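# Open all three fixture clamps without moving the parts

## Task

Open each of the fixture's three clamps all the way and leave the parts undisturbed. A clamp counts only if it stays open by itself after the robot lets go.

## Robot and tools

Robot: one Kinova Gen3 seven-joint arm with a Robotiq 2F-85 two-finger parallel gripper. Joint order from base outward is waist, shoulder, upper arm roll, elbow, forearm roll, wrist pitch, wrist roll. Ranges in rad are: shoulder ±2.250, elbow ±2.580, wrist pitch ±2.100, and the four roll-type joints ±6.283. Load limits are 47.5 N m for the first four joints and 29.9 N m for the last three, and a held object's weight counts toward them. If contact torque reaches a limit, the arm freezes for 10 s and the rest of that call is dropped.

Frames. Reported poses use the scene frame. Its origin is on the table surface under the arm base, +z is up, and +y is to the left when facing along +x. The base may sit slightly tilted. The state line gives end_effector_position in metres and end_effector_quat_wxyz. That point is the spot between the pads when they are shut. The fingers extend along the gripper's +z axis and close along its y axis. Closed fingertips reach about 19 mm past that point, open ones about 6 mm. While closing, the tips also move about 13 mm farther from the wrist, so keep that much room above a surface. Reported positions get less accurate at long reach.

A row is 9 numbers, each in [-1, 1]: dx, dy, dz, rx, ry, rz, position, force_limit, speed. The first six are an offset, not a pose. They are expressed in the gripper's own axes and measured from the gripper pose at the start of the action. For the first action of a call, that start is the last pose reported in the scene. A value of 1.0 equals 0.6 m of travel or 180 degrees of turn. rx, ry, rz form a single rotation vector. The last three numbers drive the fingers. position +1 is fully open (85 mm), about -0.8 brings the pads together, and -1 closes until blocked. force_limit sets pad force: on a 40 mm object, about 20 N at -1, 128 N at 0 and 235 N at +1. speed sets the gap rate: about 20 mm/s at -1, 85 at 0 and 150 at +1. A faster close grips a few newtons harder.

execute_actions(actions): a list of up to 15 actions, run in order. Each action is a table of up to 15 rows, one per 1/30 s step. If there are fewer than 15 rows, the last row is held for the remaining steps, so each action lasts 0.5 s. Every row is an offset from that action's start pose, not from the row before. At each step the command is clipped to within 70 mm and 16 degrees of the measured pose. Position takes priority over orientation, and a large offset may need several actions. Passing an empty list just returns the state and images.

move(target, speed, blocking): target is one 9-number row. Its offset is taken from the pose in the latest result that shows one. The gripper follows a straight path toward that pose, rotating the short way. speed is the top speed in m/s, from 0.002 to 0.5, default 0.25; rotation is capped at twice that value in rad/s. The path lasts 0.5 to 10 s and is cut off at 10 s. The move does not avoid obstacles and can overshoot its speed, especially with the arm stretched out. Contacts hit harder at higher speed and when the target lies deeper past the contact. Finger values are sent at the start. With blocking=false the result returns after 0.5 s while the arm keeps going. Until a result shows that move ended, other moves and actions are refused, so use wait or stop. The extra line reads move: with an ending (done, off_target, moving, held, fault), the limits that acted and the distance to target. limits=paced means the command was clipped. limits=held means a check blocked some steps, and the arm may then jump ahead fast.

wait(seconds): 0 to 10 s. The arm keeps its last command. It returns early if a running move finishes.

stop(): brakes a running move; the fingers keep going. A fast arm needs room to stop.

zoom_image(camera, region): gives a finer view of the latest image from cam_head_left, cam_head_right or cam_wrist, each 672x504. region is [x0, y0, x1, y1] in pixels, at most 504x504. read_manual gives only licence text. finished_scene(scene) ends the current scene (give its number) and cannot be undone. Make sure the clamps stay open on their own before calling it.

Result lines. object_status 0 means the fingers are moving, 1 blocked while opening, 2 blocked while closing (a grip), 3 at the requested position or pads touching. position_measured is in counts: 3 is open, about 78 is 60 mm, 130 is 40 mm, 180 is 20 mm, 230 is pads together. A new force_limit or speed only applies once position changes by at least 0.01. Hand target shows where the controller is heading. A pose unreachable line means the clearance check altered or blocked the command, and the mount counts as part of the arm. HELD in step readings marks a held-back step. MOTOR HOT appears from 60 °C. At 75 °C an OVER-TEMPERATURE FAULT occurs and the arm sags, so don't hold loads longer than needed.

Avoid knocking or pushing anything off the table, dropping parts, slamming into things and pressing hard. Parts may get a brief tug while held. Approach contacts slowly, then release and check the images to confirm each clamp stays open.

Each tool is called as name([rows], argument=value, ...), one row to a line, values as JSON.

## Session

execute_actions(actions=[])

Scene clock: 0.00 s.
end_effector_position=(+0.5577, +0.1822, +0.1789) position_measured=3 object_status=3 end_effector_quat_wxyz=(+0.469, +0.725, +0.101, +0.494)
Joint positions: [-0.85   0.692  0.021  2.143  1.678  1.345  2.17 ]
Joint velocities: [-0.     0.001  0.    -0.     0.    -0.    -0.001]
Motor temperatures (°C, as the motors report them): [30 23 25 25 32 37 42]
Hand target: +0.558, +0.182, +0.179; +0.469, +0.725, +0.101, +0.494

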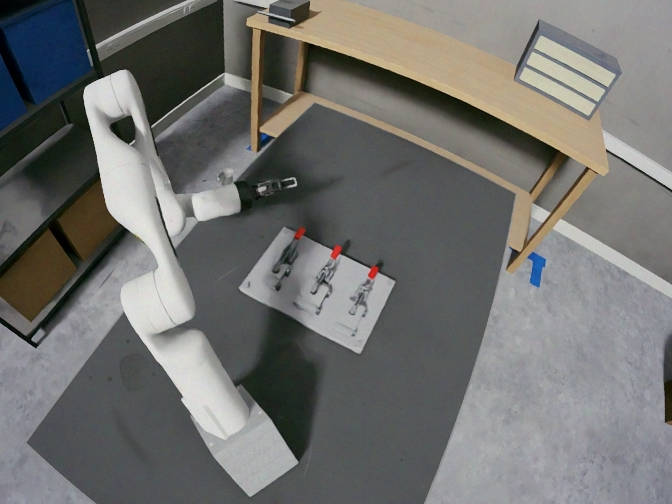

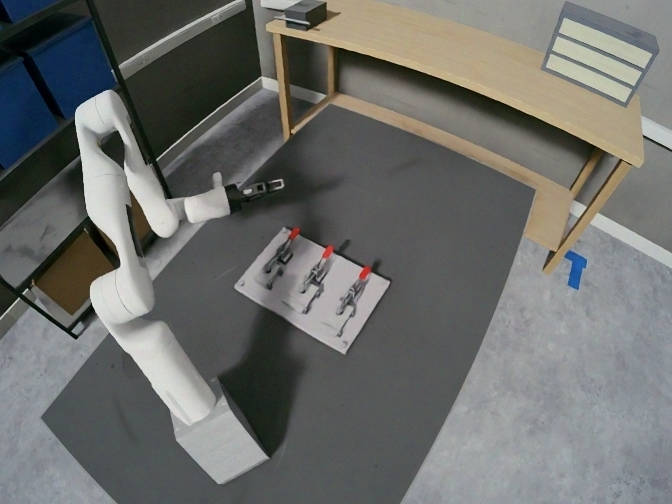

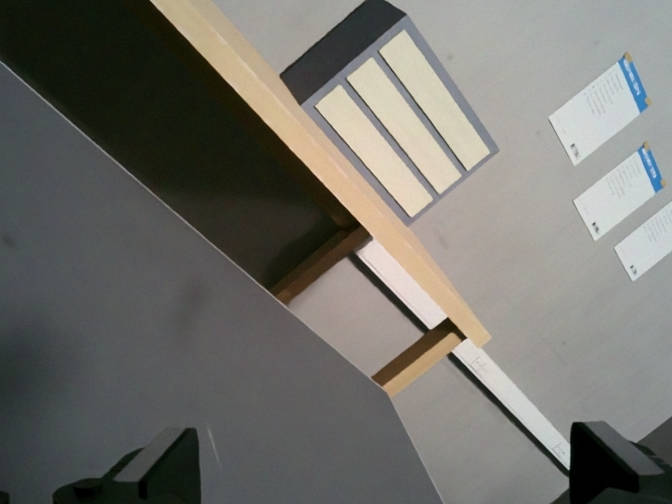

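zoom_image(camera="cam_head_left", region=[220, 210, 420, 370])

zoom_image(camera="cam_head_right", region=[220, 210, 420, 370])

Region (220, 210, 420, 370) of cam_head_left's 672x504 image, scaled by 2.520, with more detail than that image has; it fills the top 403 rows of this view, and the rest is white.

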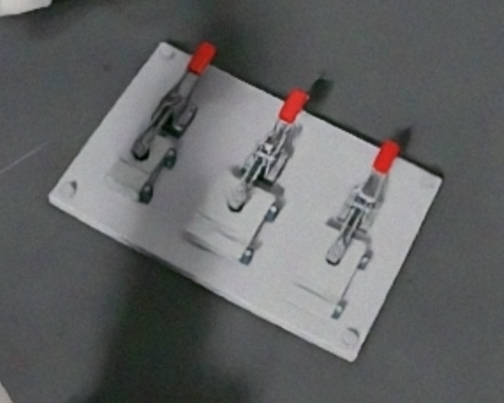

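Region (220, 210, 420, 370) of cam_head_right's 672x504 image, scaled by 2.520, with more detail than that image has; it fills the top 403 rows of this view, and the rest is white.

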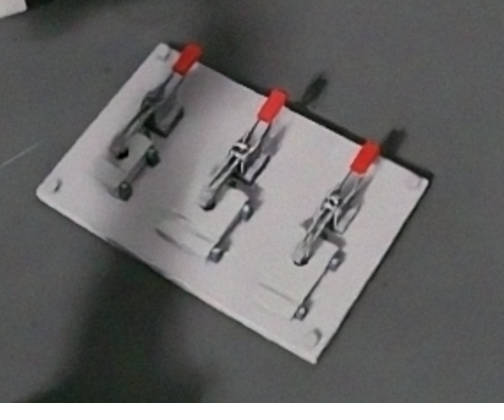

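move(target=[-0.045,0.507,0.004,0.329,-0.347,0.071,1,0,0], speed=0.3)

Scene clock: 3.67 s.
end_effector_position=(+0.4504, +0.0027, +0.3992) position_measured=3 object_status=3 end_effector_quat_wxyz=(+0.001, +1.000, -0.001, +0.001)
Joint positions: [ 0.343  0.404  0.645  1.581  2.39  -1.603  2.658]
Joint velocities: [ 0.002  0.006  0.001 -0.    -0.001 -0.    -0.001]
Motor temperatures (°C, as the motors report them): [30 23 25 25 32 37 42]
Hand target: +0.450, +0.003, +0.399; +0.001, +1.000, -0.001, +0.001
Off the commanded pose: 0.002 m, 0 deg.
move: done

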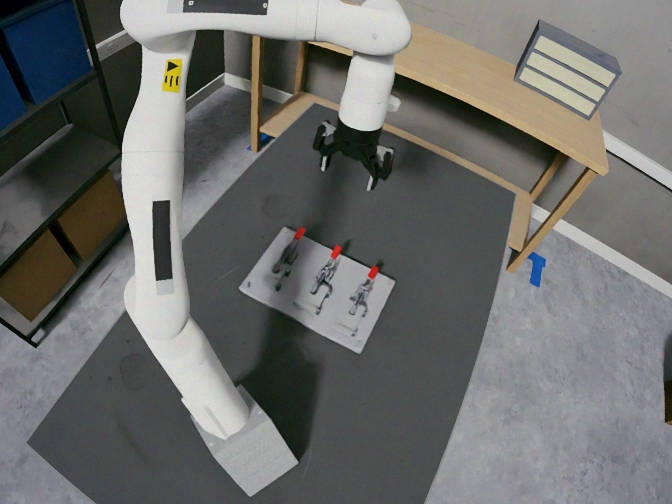

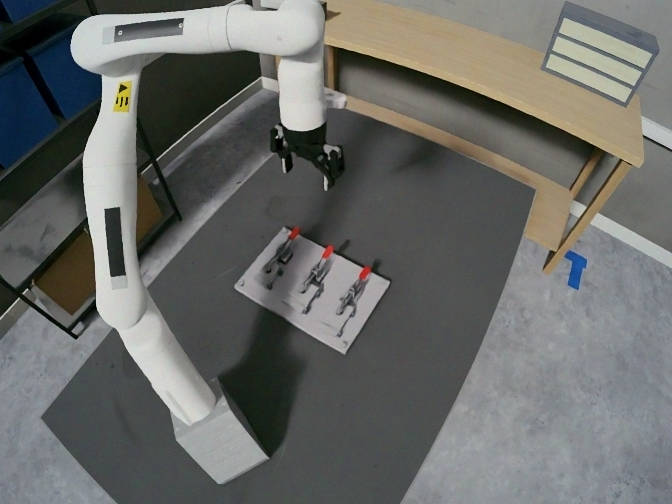

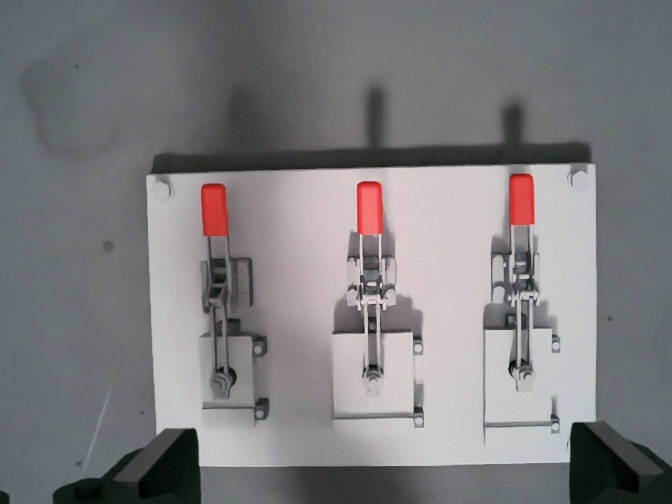

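move(target=[0.05,0,0.3,0,0,0,1,0,0], speed=0.3)

Scene clock: 4.97 s.
end_effector_position=(+0.4805, +0.0021, +0.2196) position_measured=3 object_status=3 end_effector_quat_wxyz=(+0.001, +1.000, -0.001, +0.001)
Joint positions: [ 0.166  0.575  0.525  1.821  2.172 -1.193  2.745]
Joint velocities: [-0.001  0.006 -0.003  0.     0.001  0.001 -0.002]
Motor temperatures (°C, as the motors report them): [30 23 25 25 32 37 42]
Hand target: +0.480, +0.002, +0.219; +0.001, +1.000, -0.001, +0.001
Off the commanded pose: 0.001 m, 0 deg.
move: done

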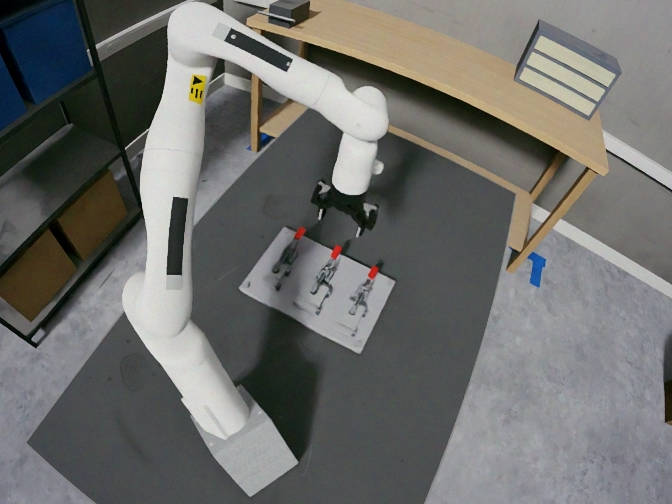

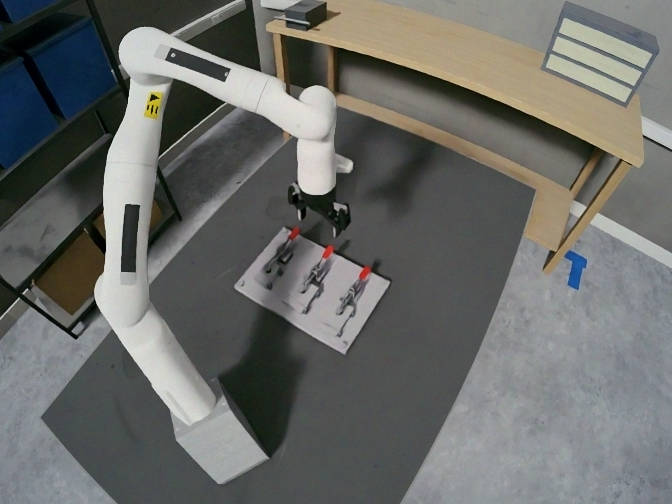

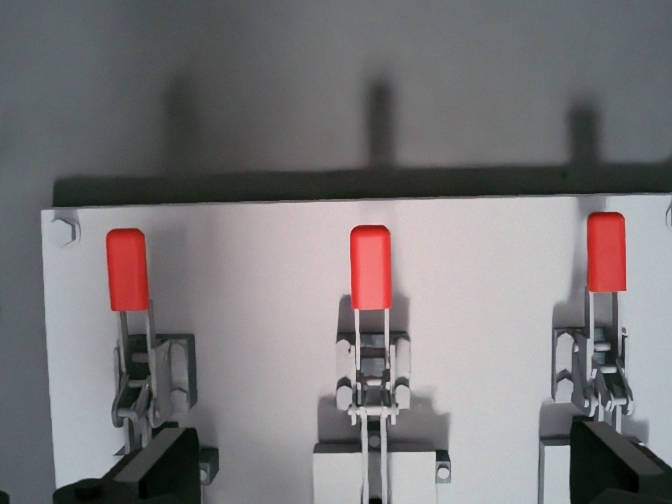

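move(target=[0.055,-0.006,0.22,0,0,0,0.2,0,0], speed=0.2)

Scene clock: 6.43 s.
end_effector_position=(+0.5137, +0.0053, +0.0881) position_measured=104 object_status=3 end_effector_quat_wxyz=(+0.001, +1.000, -0.001, +0.001)
Joint positions: [ 0.065  0.788  0.402  1.801  1.948 -0.986  2.803]
Joint velocities: [-0.     0.005 -0.001 -0.     0.     0.001 -0.002]
Motor temperatures (°C, as the motors report them): [30 23 25 25 32 37 42]
Hand target: +0.514, +0.005, +0.088; +0.001, +1.000, -0.002, +0.001
Off the commanded pose: 0.000 m, 0 deg.
move: done

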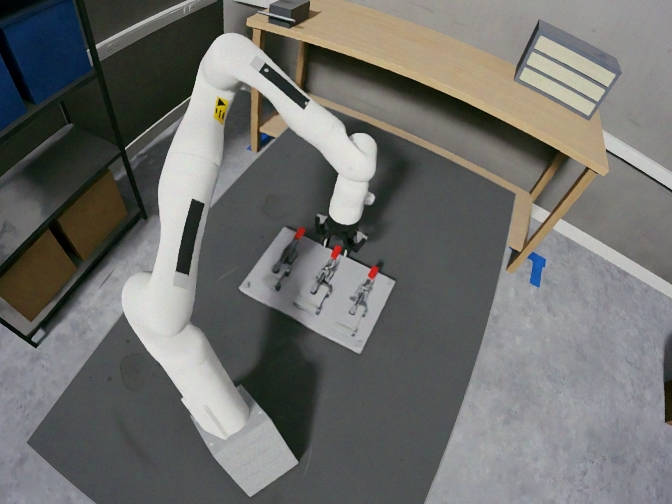

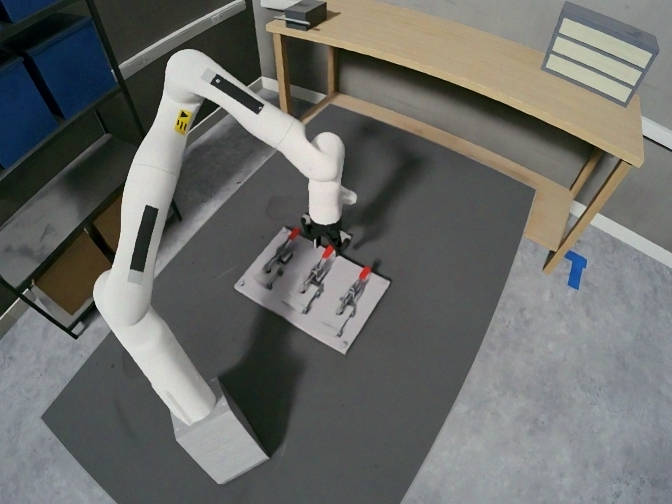

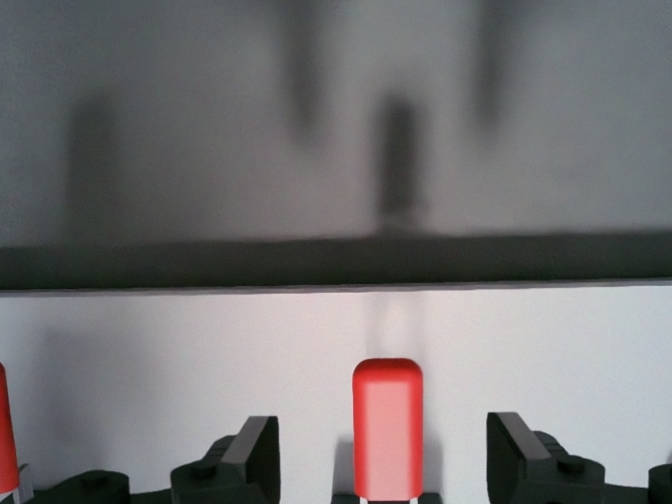

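move(target=[0,0.003,0.075,0,0,0,0.2,0,0], speed=0.06)

zoom_image(camera="cam_head_left", region=[260, 190, 420, 320])

Scene clock: 7.63 s.
end_effector_position=(+0.5139, +0.0034, +0.0433) position_measured=104 object_status=3 end_effector_quat_wxyz=(+0.001, +1.000, -0.001, +0.001)
Joint positions: [ 0.045  0.864  0.355  1.797  1.863 -0.918  2.854]
Joint velocities: [ 0.001  0.004 -0.    -0.     0.     0.001 -0.   ]
Motor temperatures (°C, as the motors report them): [30 23 25 25 32 37 42]
Hand target: +0.514, +0.003, +0.043; +0.001, +1.000, -0.002, +0.001
Off the commanded pose: 0.000 m, 0 deg.
move: done

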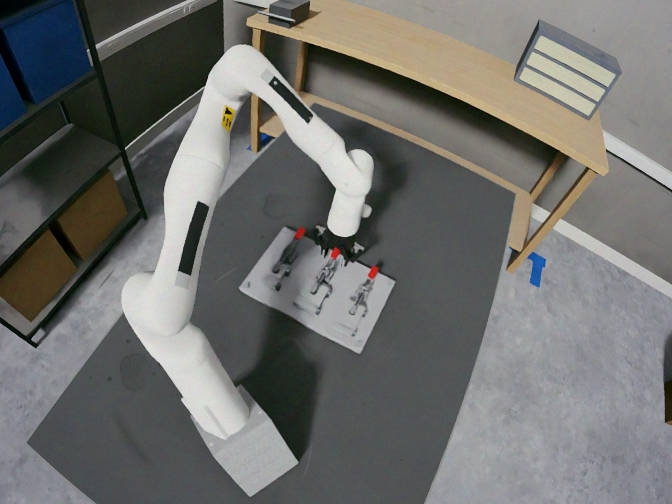

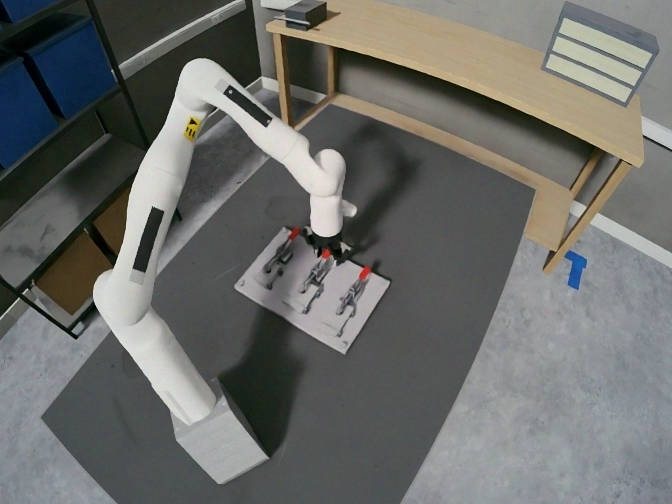

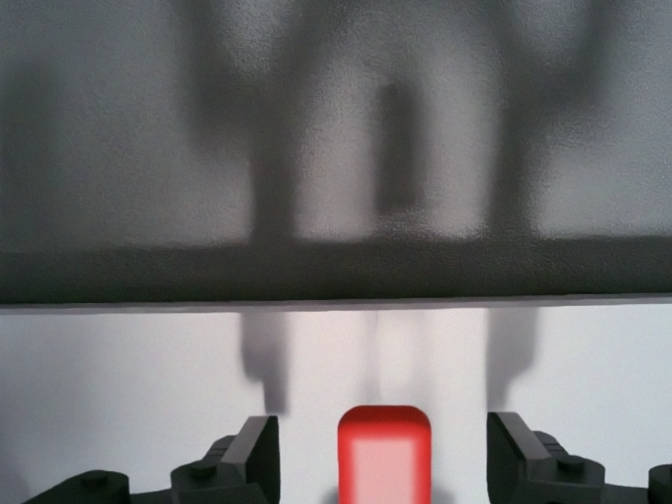

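Region (260, 190, 420, 320) of cam_head_left's 672x504 image, scaled by 3.150, with more detail than that image has; it fills the top 410 rows of this view, and the rest is white.

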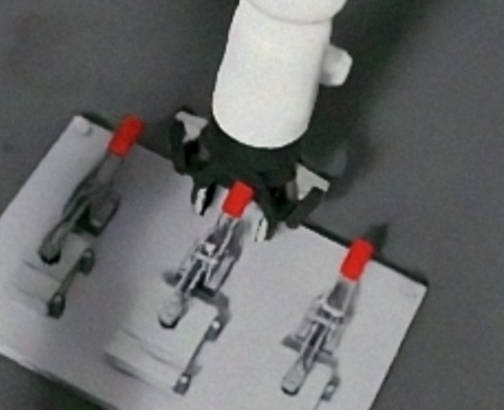

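execute_actions([
  [[0,0,-0.007,0,0,0,-1,-0.3,0]],
  [[0,0,0,0,0,0,-1,-0.3,0]],
])

Scene clock: 8.77 s.
end_effector_position=(+0.5140, +0.0035, +0.0475) position_measured=189 object_status=2 end_effector_quat_wxyz=(+0.001, +1.000, -0.001, +0.001)
Joint positions: [ 0.047  0.857  0.36   1.798  1.871 -0.925  2.85 ]
Joint velocities: [-0.001  0.    -0.     0.     0.    -0.     0.   ]
Motor temperatures (°C, as the motors report them): [30 23 25 25 32 37 42]
Hand target: +0.514, +0.003, +0.047; +0.001, +1.000, -0.001, +0.001
Off the commanded pose: 0.000 m, 0 deg.
Step readings (end_effector_position; steps 1 to 15: 1st action; 16 to 30: 2nd action):
0: (+0.5139, +0.0033, +0.0432)
1: (+0.5140, +0.0035, +0.0439)
2: (+0.5140, +0.0040, +0.0459)
4: (+0.5140, +0.0031, +0.0474)
8: (+0.5139, +0.0033, +0.0474)
15: (+0.5140, +0.0035, +0.0475)
16: (+0.5140, +0.0035, +0.0475)
17: (+0.5140, +0.0035, +0.0475)
19: (+0.5140, +0.0035, +0.0475)
23: (+0.5140, +0.0035, +0.0475)
30: end_effector_position above

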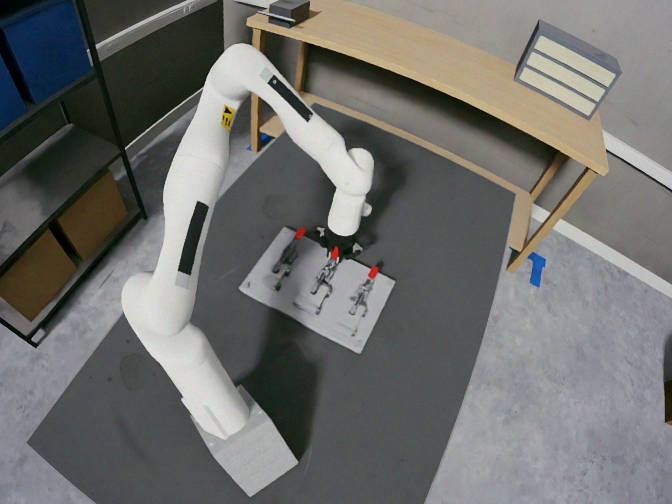

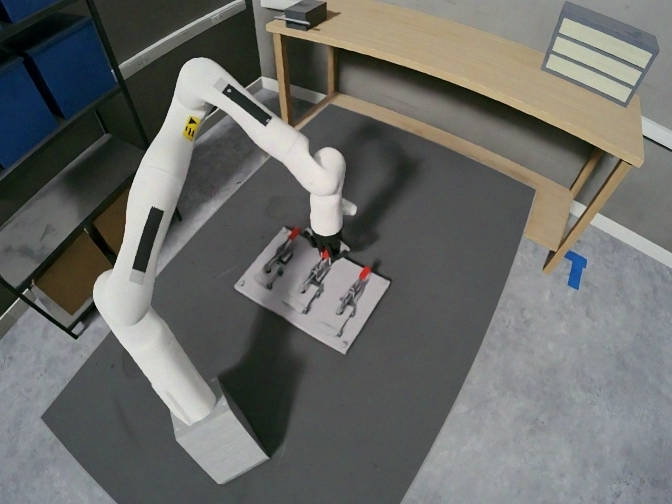

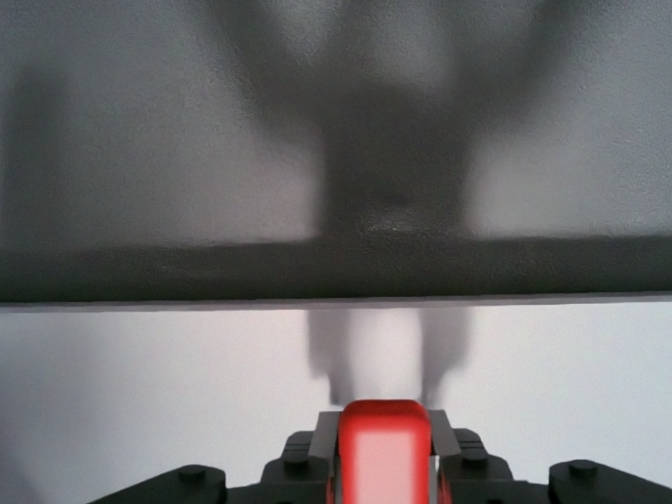

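move(target=[-0.005,0,-0.032,0,0.11,0,-1,-0.3,0], speed=0.04)

zoom_image(camera="cam_head_left", region=[260, 190, 420, 320])

Scene clock: 13.53 s.
end_effector_position=(+0.5074, +0.0034, +0.0621) position_measured=189 object_status=2 end_effector_quat_wxyz=(+0.001, +0.986, -0.002, +0.168)
Joint positions: [ 0.161  0.813  0.234  2.144  1.225 -0.867  3.56 ]
Joint velocities: [ 0.004 -0.001 -0.006  0.    -0.001  0.003  0.003]
Motor temperatures (°C, as the motors report them): [30 23 25 25 32 37 42]
Hand target: +0.511, +0.003, +0.067; +0.001, +0.985, -0.001, +0.173
Off the commanded pose: 0.006 m, 1 deg.
move: off_target

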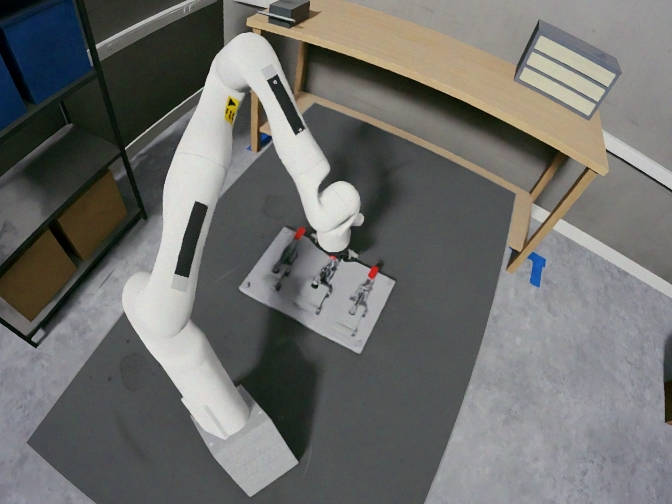

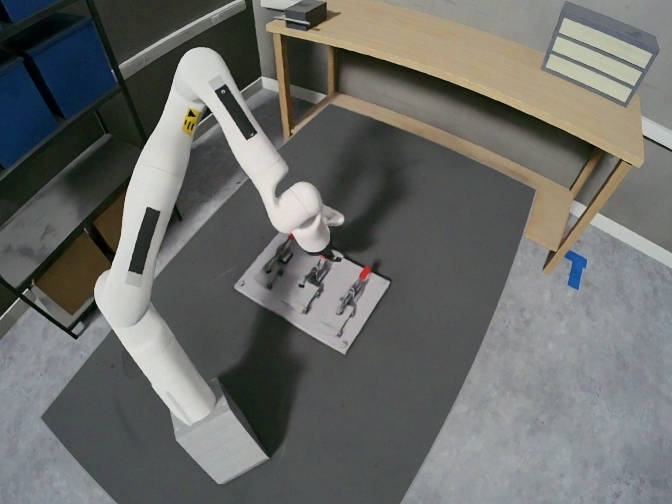

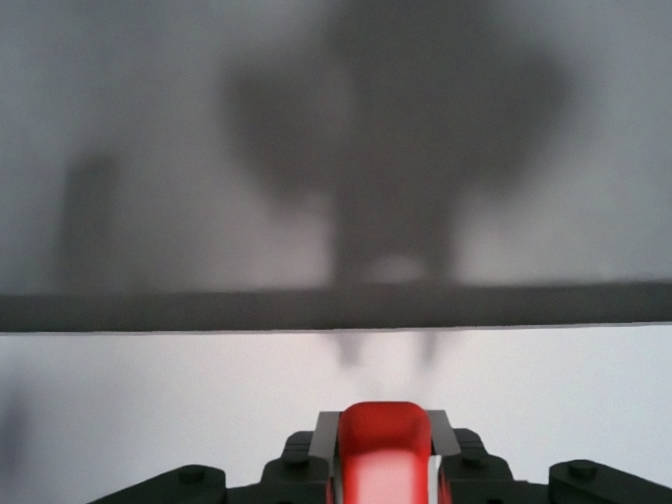

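Region (260, 190, 420, 320) of cam_head_left's 672x504 image, scaled by 3.150, with more detail than that image has; it fills the top 410 rows of this view, and the rest is white.

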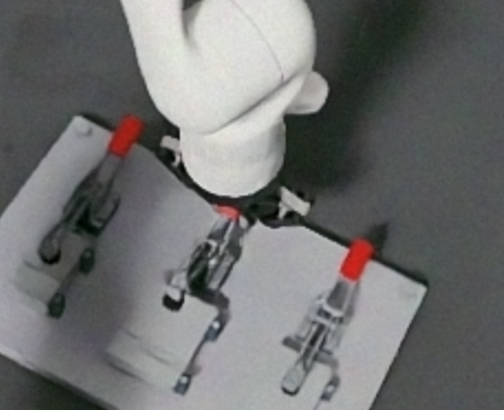

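move(target=[-0.012,0,-0.0253,0,0.115,0,-1,-0.3,0], speed=0.1)

zoom_image(camera="cam_head_left", region=[260, 190, 420, 320])

Scene clock: 16.00 s.
end_effector_position=(+0.4966, +0.0033, +0.0727) position_measured=189 object_status=2 end_effector_quat_wxyz=(+0.001, +0.940, -0.001, +0.342)
Joint positions: [ 0.187  1.02   0.18   2.427  0.677 -1.402  4.15 ]
Joint velocities: [ 0.005  0.004 -0.004  0.    -0.001 -0.007  0.002]
Motor temperatures (°C, as the motors report them): [30 23 25 25 32 37 42]
Hand target: +0.496, +0.003, +0.074; +0.001, +0.940, -0.002, +0.342
Off the commanded pose: 0.002 m, 0 deg.
move: done

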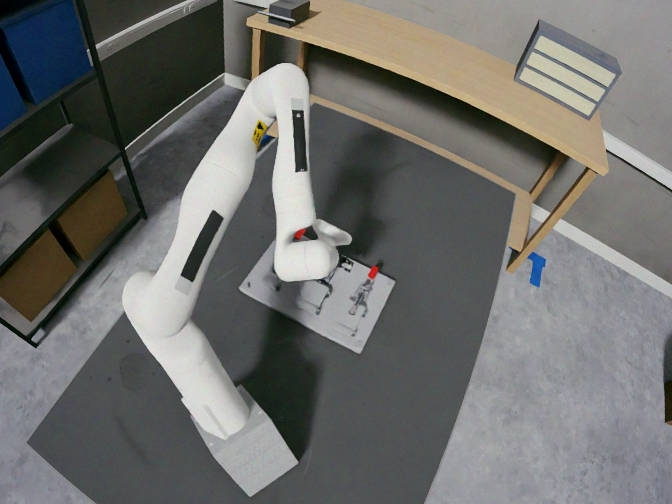

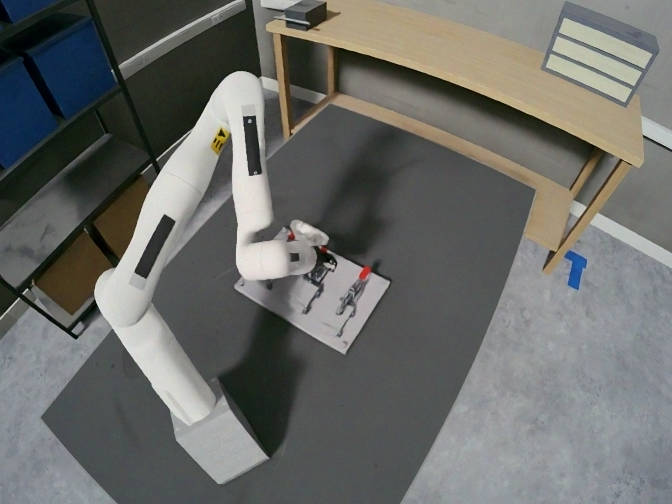

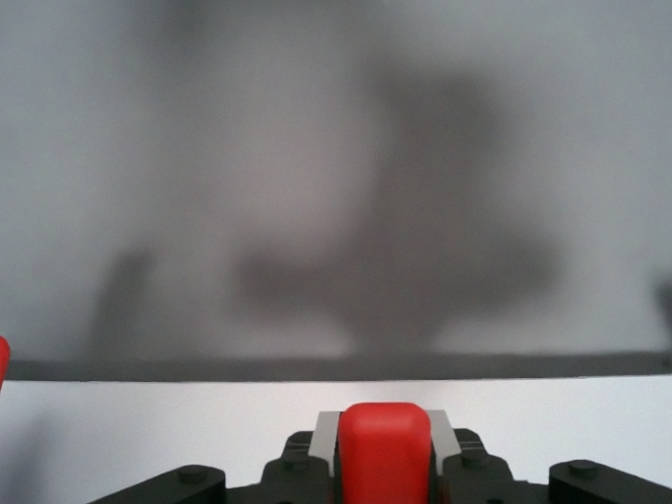

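Region (260, 190, 420, 320) of cam_head_left's 672x504 image, scaled by 3.150, with more detail than that image has; it fills the top 410 rows of this view, and the rest is white.

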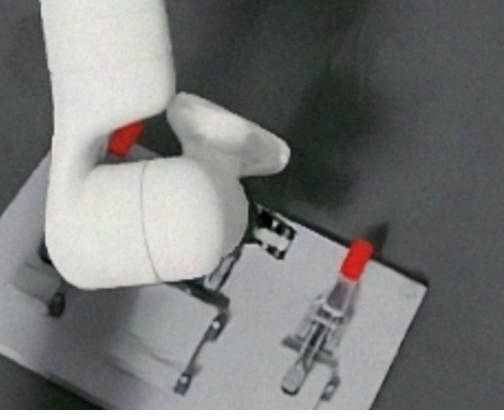

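execute_actions([
  [[0,0,0,0,0,0,-0.2,-0.3,0.5]],
])

move(target=[0,0,0,0,-0.28,0,-0.2,-0.3,0.5], speed=0.3)

zoom_image(camera="cam_head_left", region=[260, 190, 420, 320])

Scene clock: 16.67 s.
end_effector_position=(+0.4966, +0.0033, +0.0726) position_measured=154 object_status=0 end_effector_quat_wxyz=(+0.001, +0.940, -0.001, +0.342)
Joint positions: [ 0.187  1.02   0.181  2.427  0.677 -1.402  4.15 ]
Joint velocities: [-0.    -0.001  0.     0.     0.001  0.    -0.001]
Motor temperatures (°C, as the motors report them): [30 23 25 25 32 37 42]
Hand target: +0.497, +0.003, +0.073; +0.001, +0.940, -0.001, +0.342
Off the commanded pose: 0.000 m, 0 deg.
Step readings (end_effector_position):
0: (+0.4966, +0.0033, +0.0726)
1: (+0.4967, +0.0033, +0.0723)
2: (+0.4973, +0.0033, +0.0721)
4: (+0.4968, +0.0034, +0.0723)
8: (+0.4966, +0.0033, +0.0726)
15: end_effector_position above

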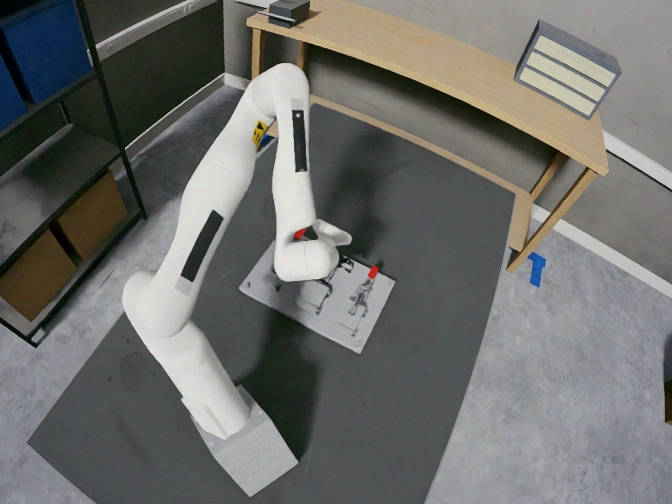

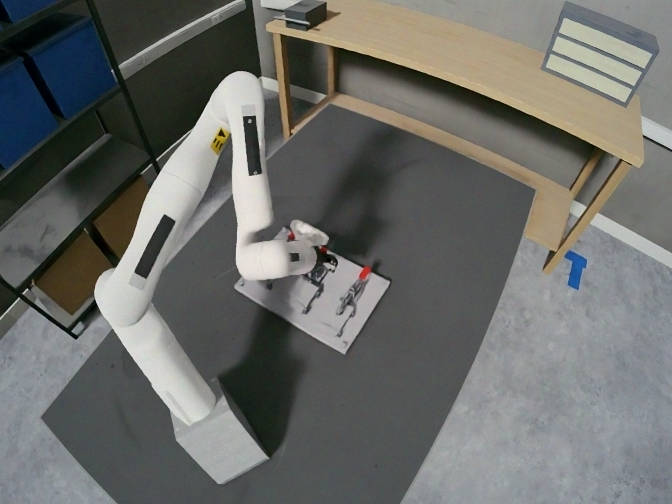

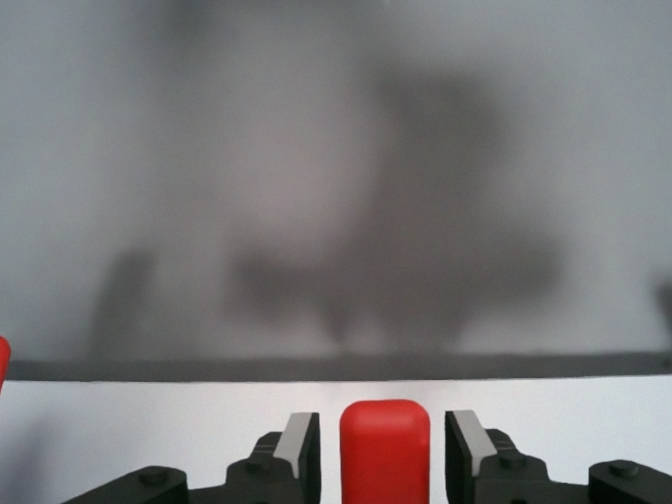

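Scene clock: 18.60 s.
end_effector_position=(+0.4967, +0.0039, +0.0727) position_measured=154 object_status=3 end_effector_quat_wxyz=(+0.000, +0.996, -0.001, -0.091)
Joint positions: [ 0.051  0.857  0.387  1.659  2.151 -1.085  2.61 ]
Joint velocities: [-0.002  0.008 -0.003 -0.003  0.003  0.001 -0.002]
Motor temperatures (°C, as the motors report them): [30 23 25 25 32 37 42]
Hand target: +0.496, +0.004, +0.072; +0.000, +0.996, -0.001, -0.091
Off the commanded pose: 0.001 m, 0 deg.
move: done

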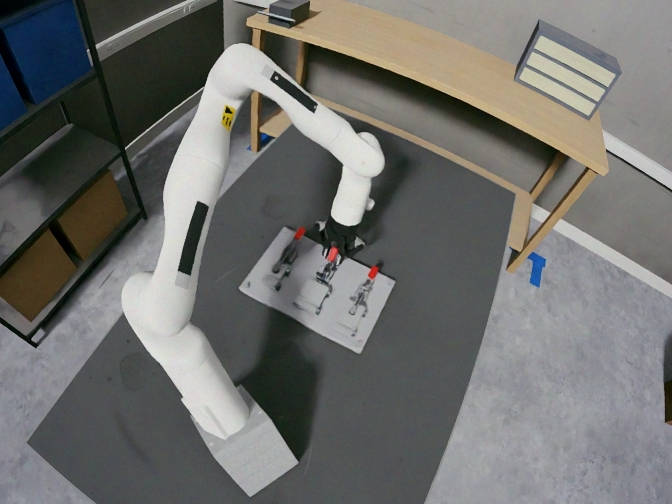

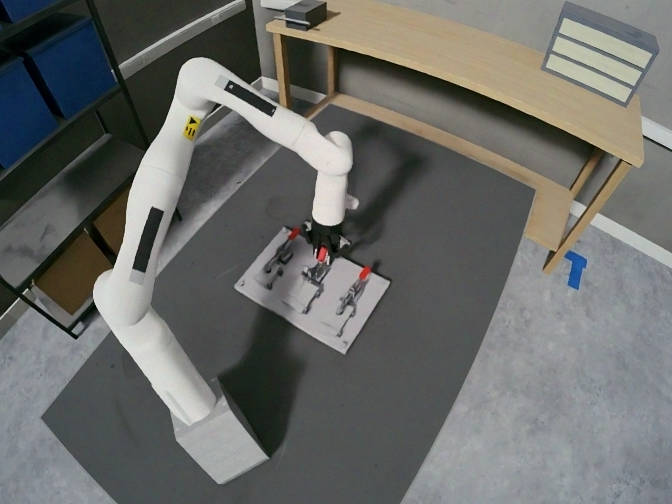

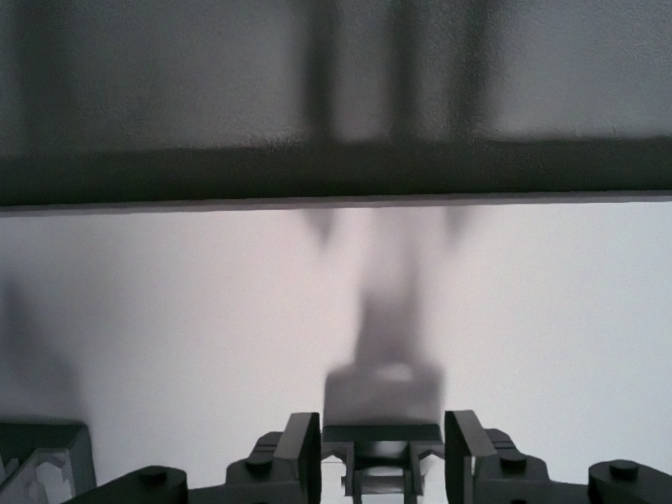

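Region (260, 190, 420, 320) of cam_head_left's 672x504 image, scaled by 3.150, with more detail than that image has; it fills the top 410 rows of this view, and the rest is white.

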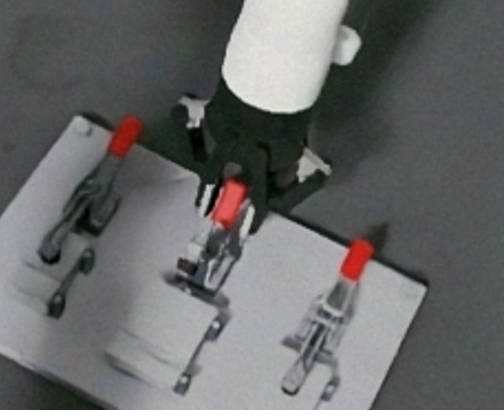

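move(target=[0.08,0,-0.015,0,0,0,-0.2,-0.3,0.5], speed=0.1)

zoom_image(camera="cam_head_right", region=[260, 200, 400, 320])

zoom_image(camera="cam_head_left", region=[260, 200, 400, 320])

Scene clock: 19.57 s.
end_effector_position=(+0.5457, +0.0041, +0.0732) position_measured=154 object_status=3 end_effector_quat_wxyz=(+0.000, +0.996, -0.001, -0.090)
Joint positions: [ 0.047  0.91   0.402  1.471  2.178 -1.173  2.489]
Joint velocities: [ 0.     0.005 -0.001 -0.002  0.001  0.    -0.001]
Motor temperatures (°C, as the motors report them): [30 23 25 25 32 37 42]
Hand target: +0.546, +0.004, +0.073; +0.000, +0.996, -0.001, -0.091
Off the commanded pose: 0.000 m, 0 deg.
move: done

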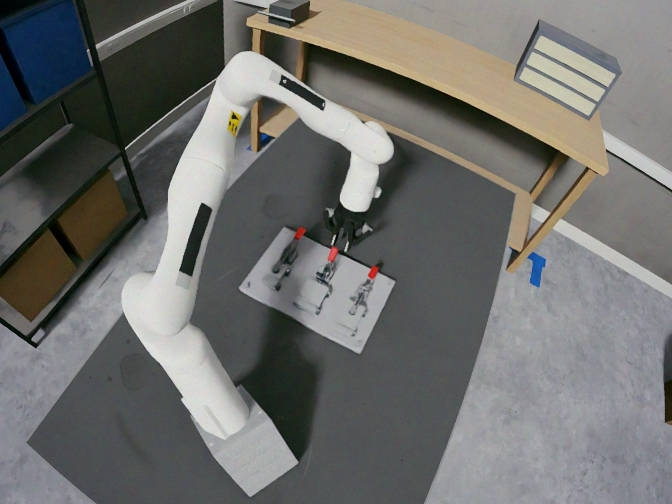

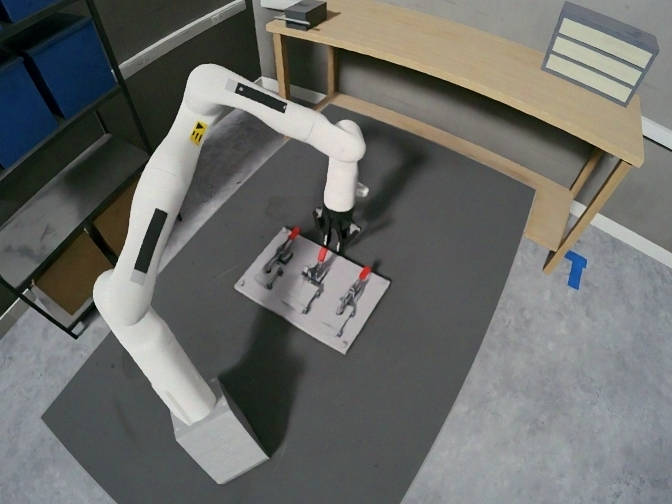

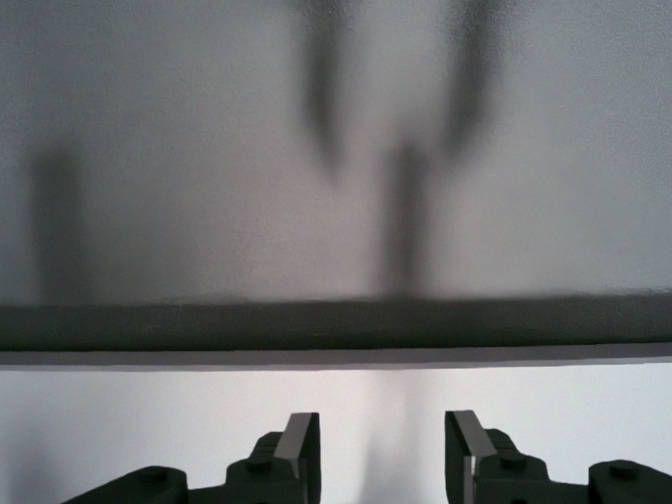

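Region (260, 200, 400, 320) of cam_head_right's 672x504 image, scaled by 3.600, with more detail than that image has; it fills the top 432 rows of this view, and the rest is white.

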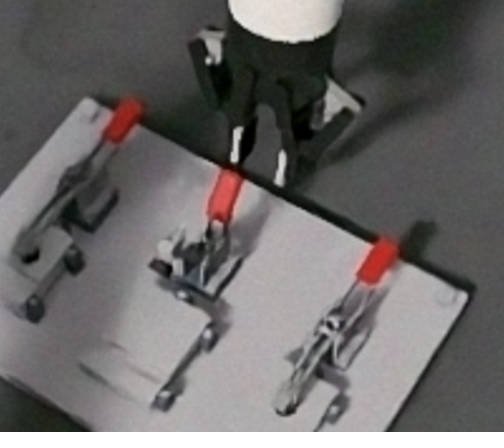

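Region (260, 200, 400, 320) of cam_head_left's 672x504 image, scaled by 3.600, with more detail than that image has; it fills the top 432 rows of this view, and the rest is white.

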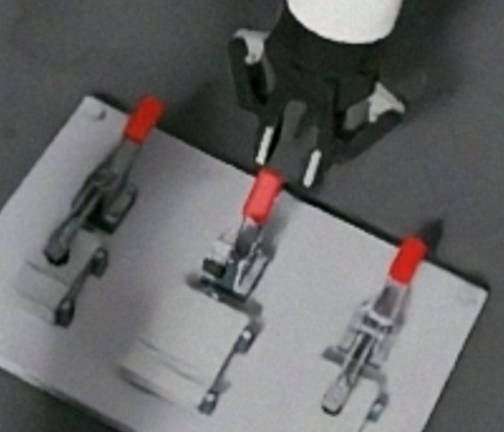

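move(target=[-0.075,0,0.014,0,0,0,-1,-0.3,1], speed=0.03)

zoom_image(camera="cam_head_right", region=[260, 200, 400, 320])

Scene clock: 21.53 s.
end_effector_position=(+0.5004, +0.0038, +0.0732) position_measured=231 object_status=3 end_effector_quat_wxyz=(+0.001, +0.996, -0.001, -0.090)
Joint positions: [ 0.051  0.859  0.387  1.647  2.153 -1.09   2.602]
Joint velocities: [ 0.    -0.001  0.     0.001 -0.     0.    -0.   ]
Motor temperatures (°C, as the motors report them): [30 24 25 25 32 37 42]
Hand target: +0.500, +0.004, +0.073; +0.000, +0.996, -0.001, -0.090
Off the commanded pose: 0.001 m, 0 deg.
move: done

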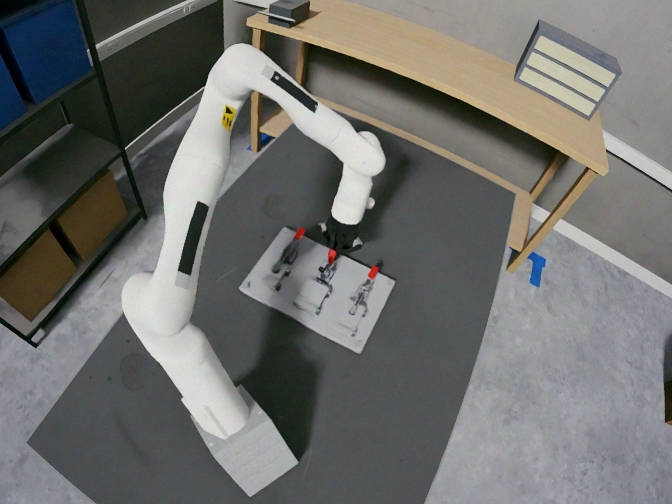

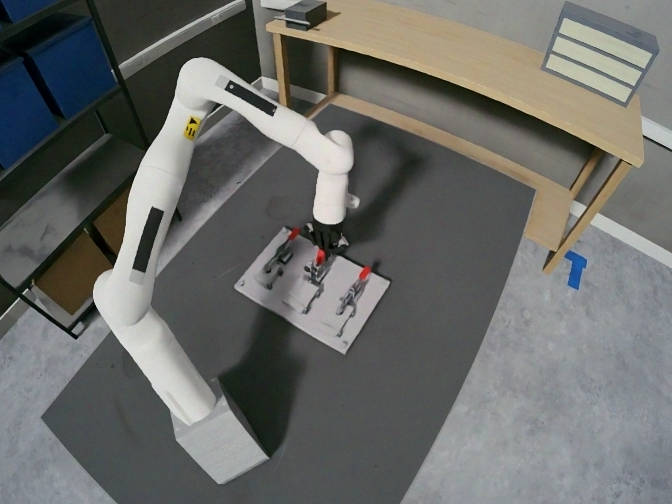

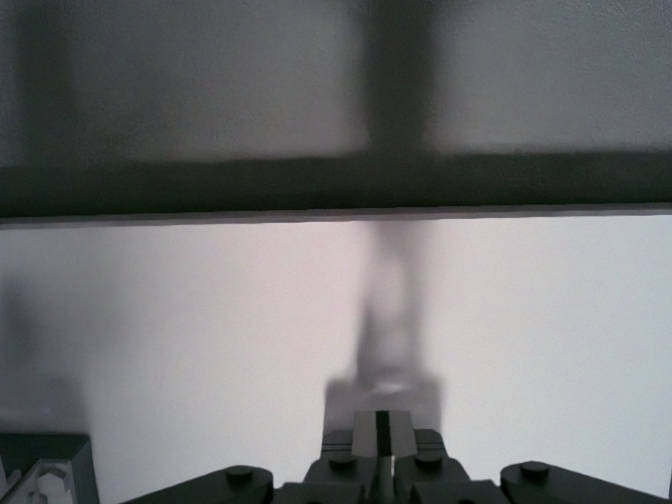

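Region (260, 200, 400, 320) of cam_head_right's 672x504 image, scaled by 3.600, with more detail than that image has; it fills the top 432 rows of this view, and the rest is white.

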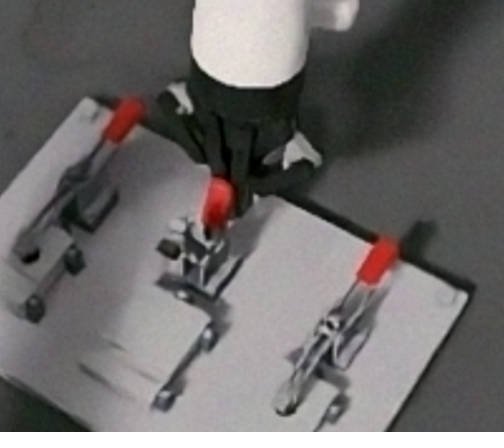

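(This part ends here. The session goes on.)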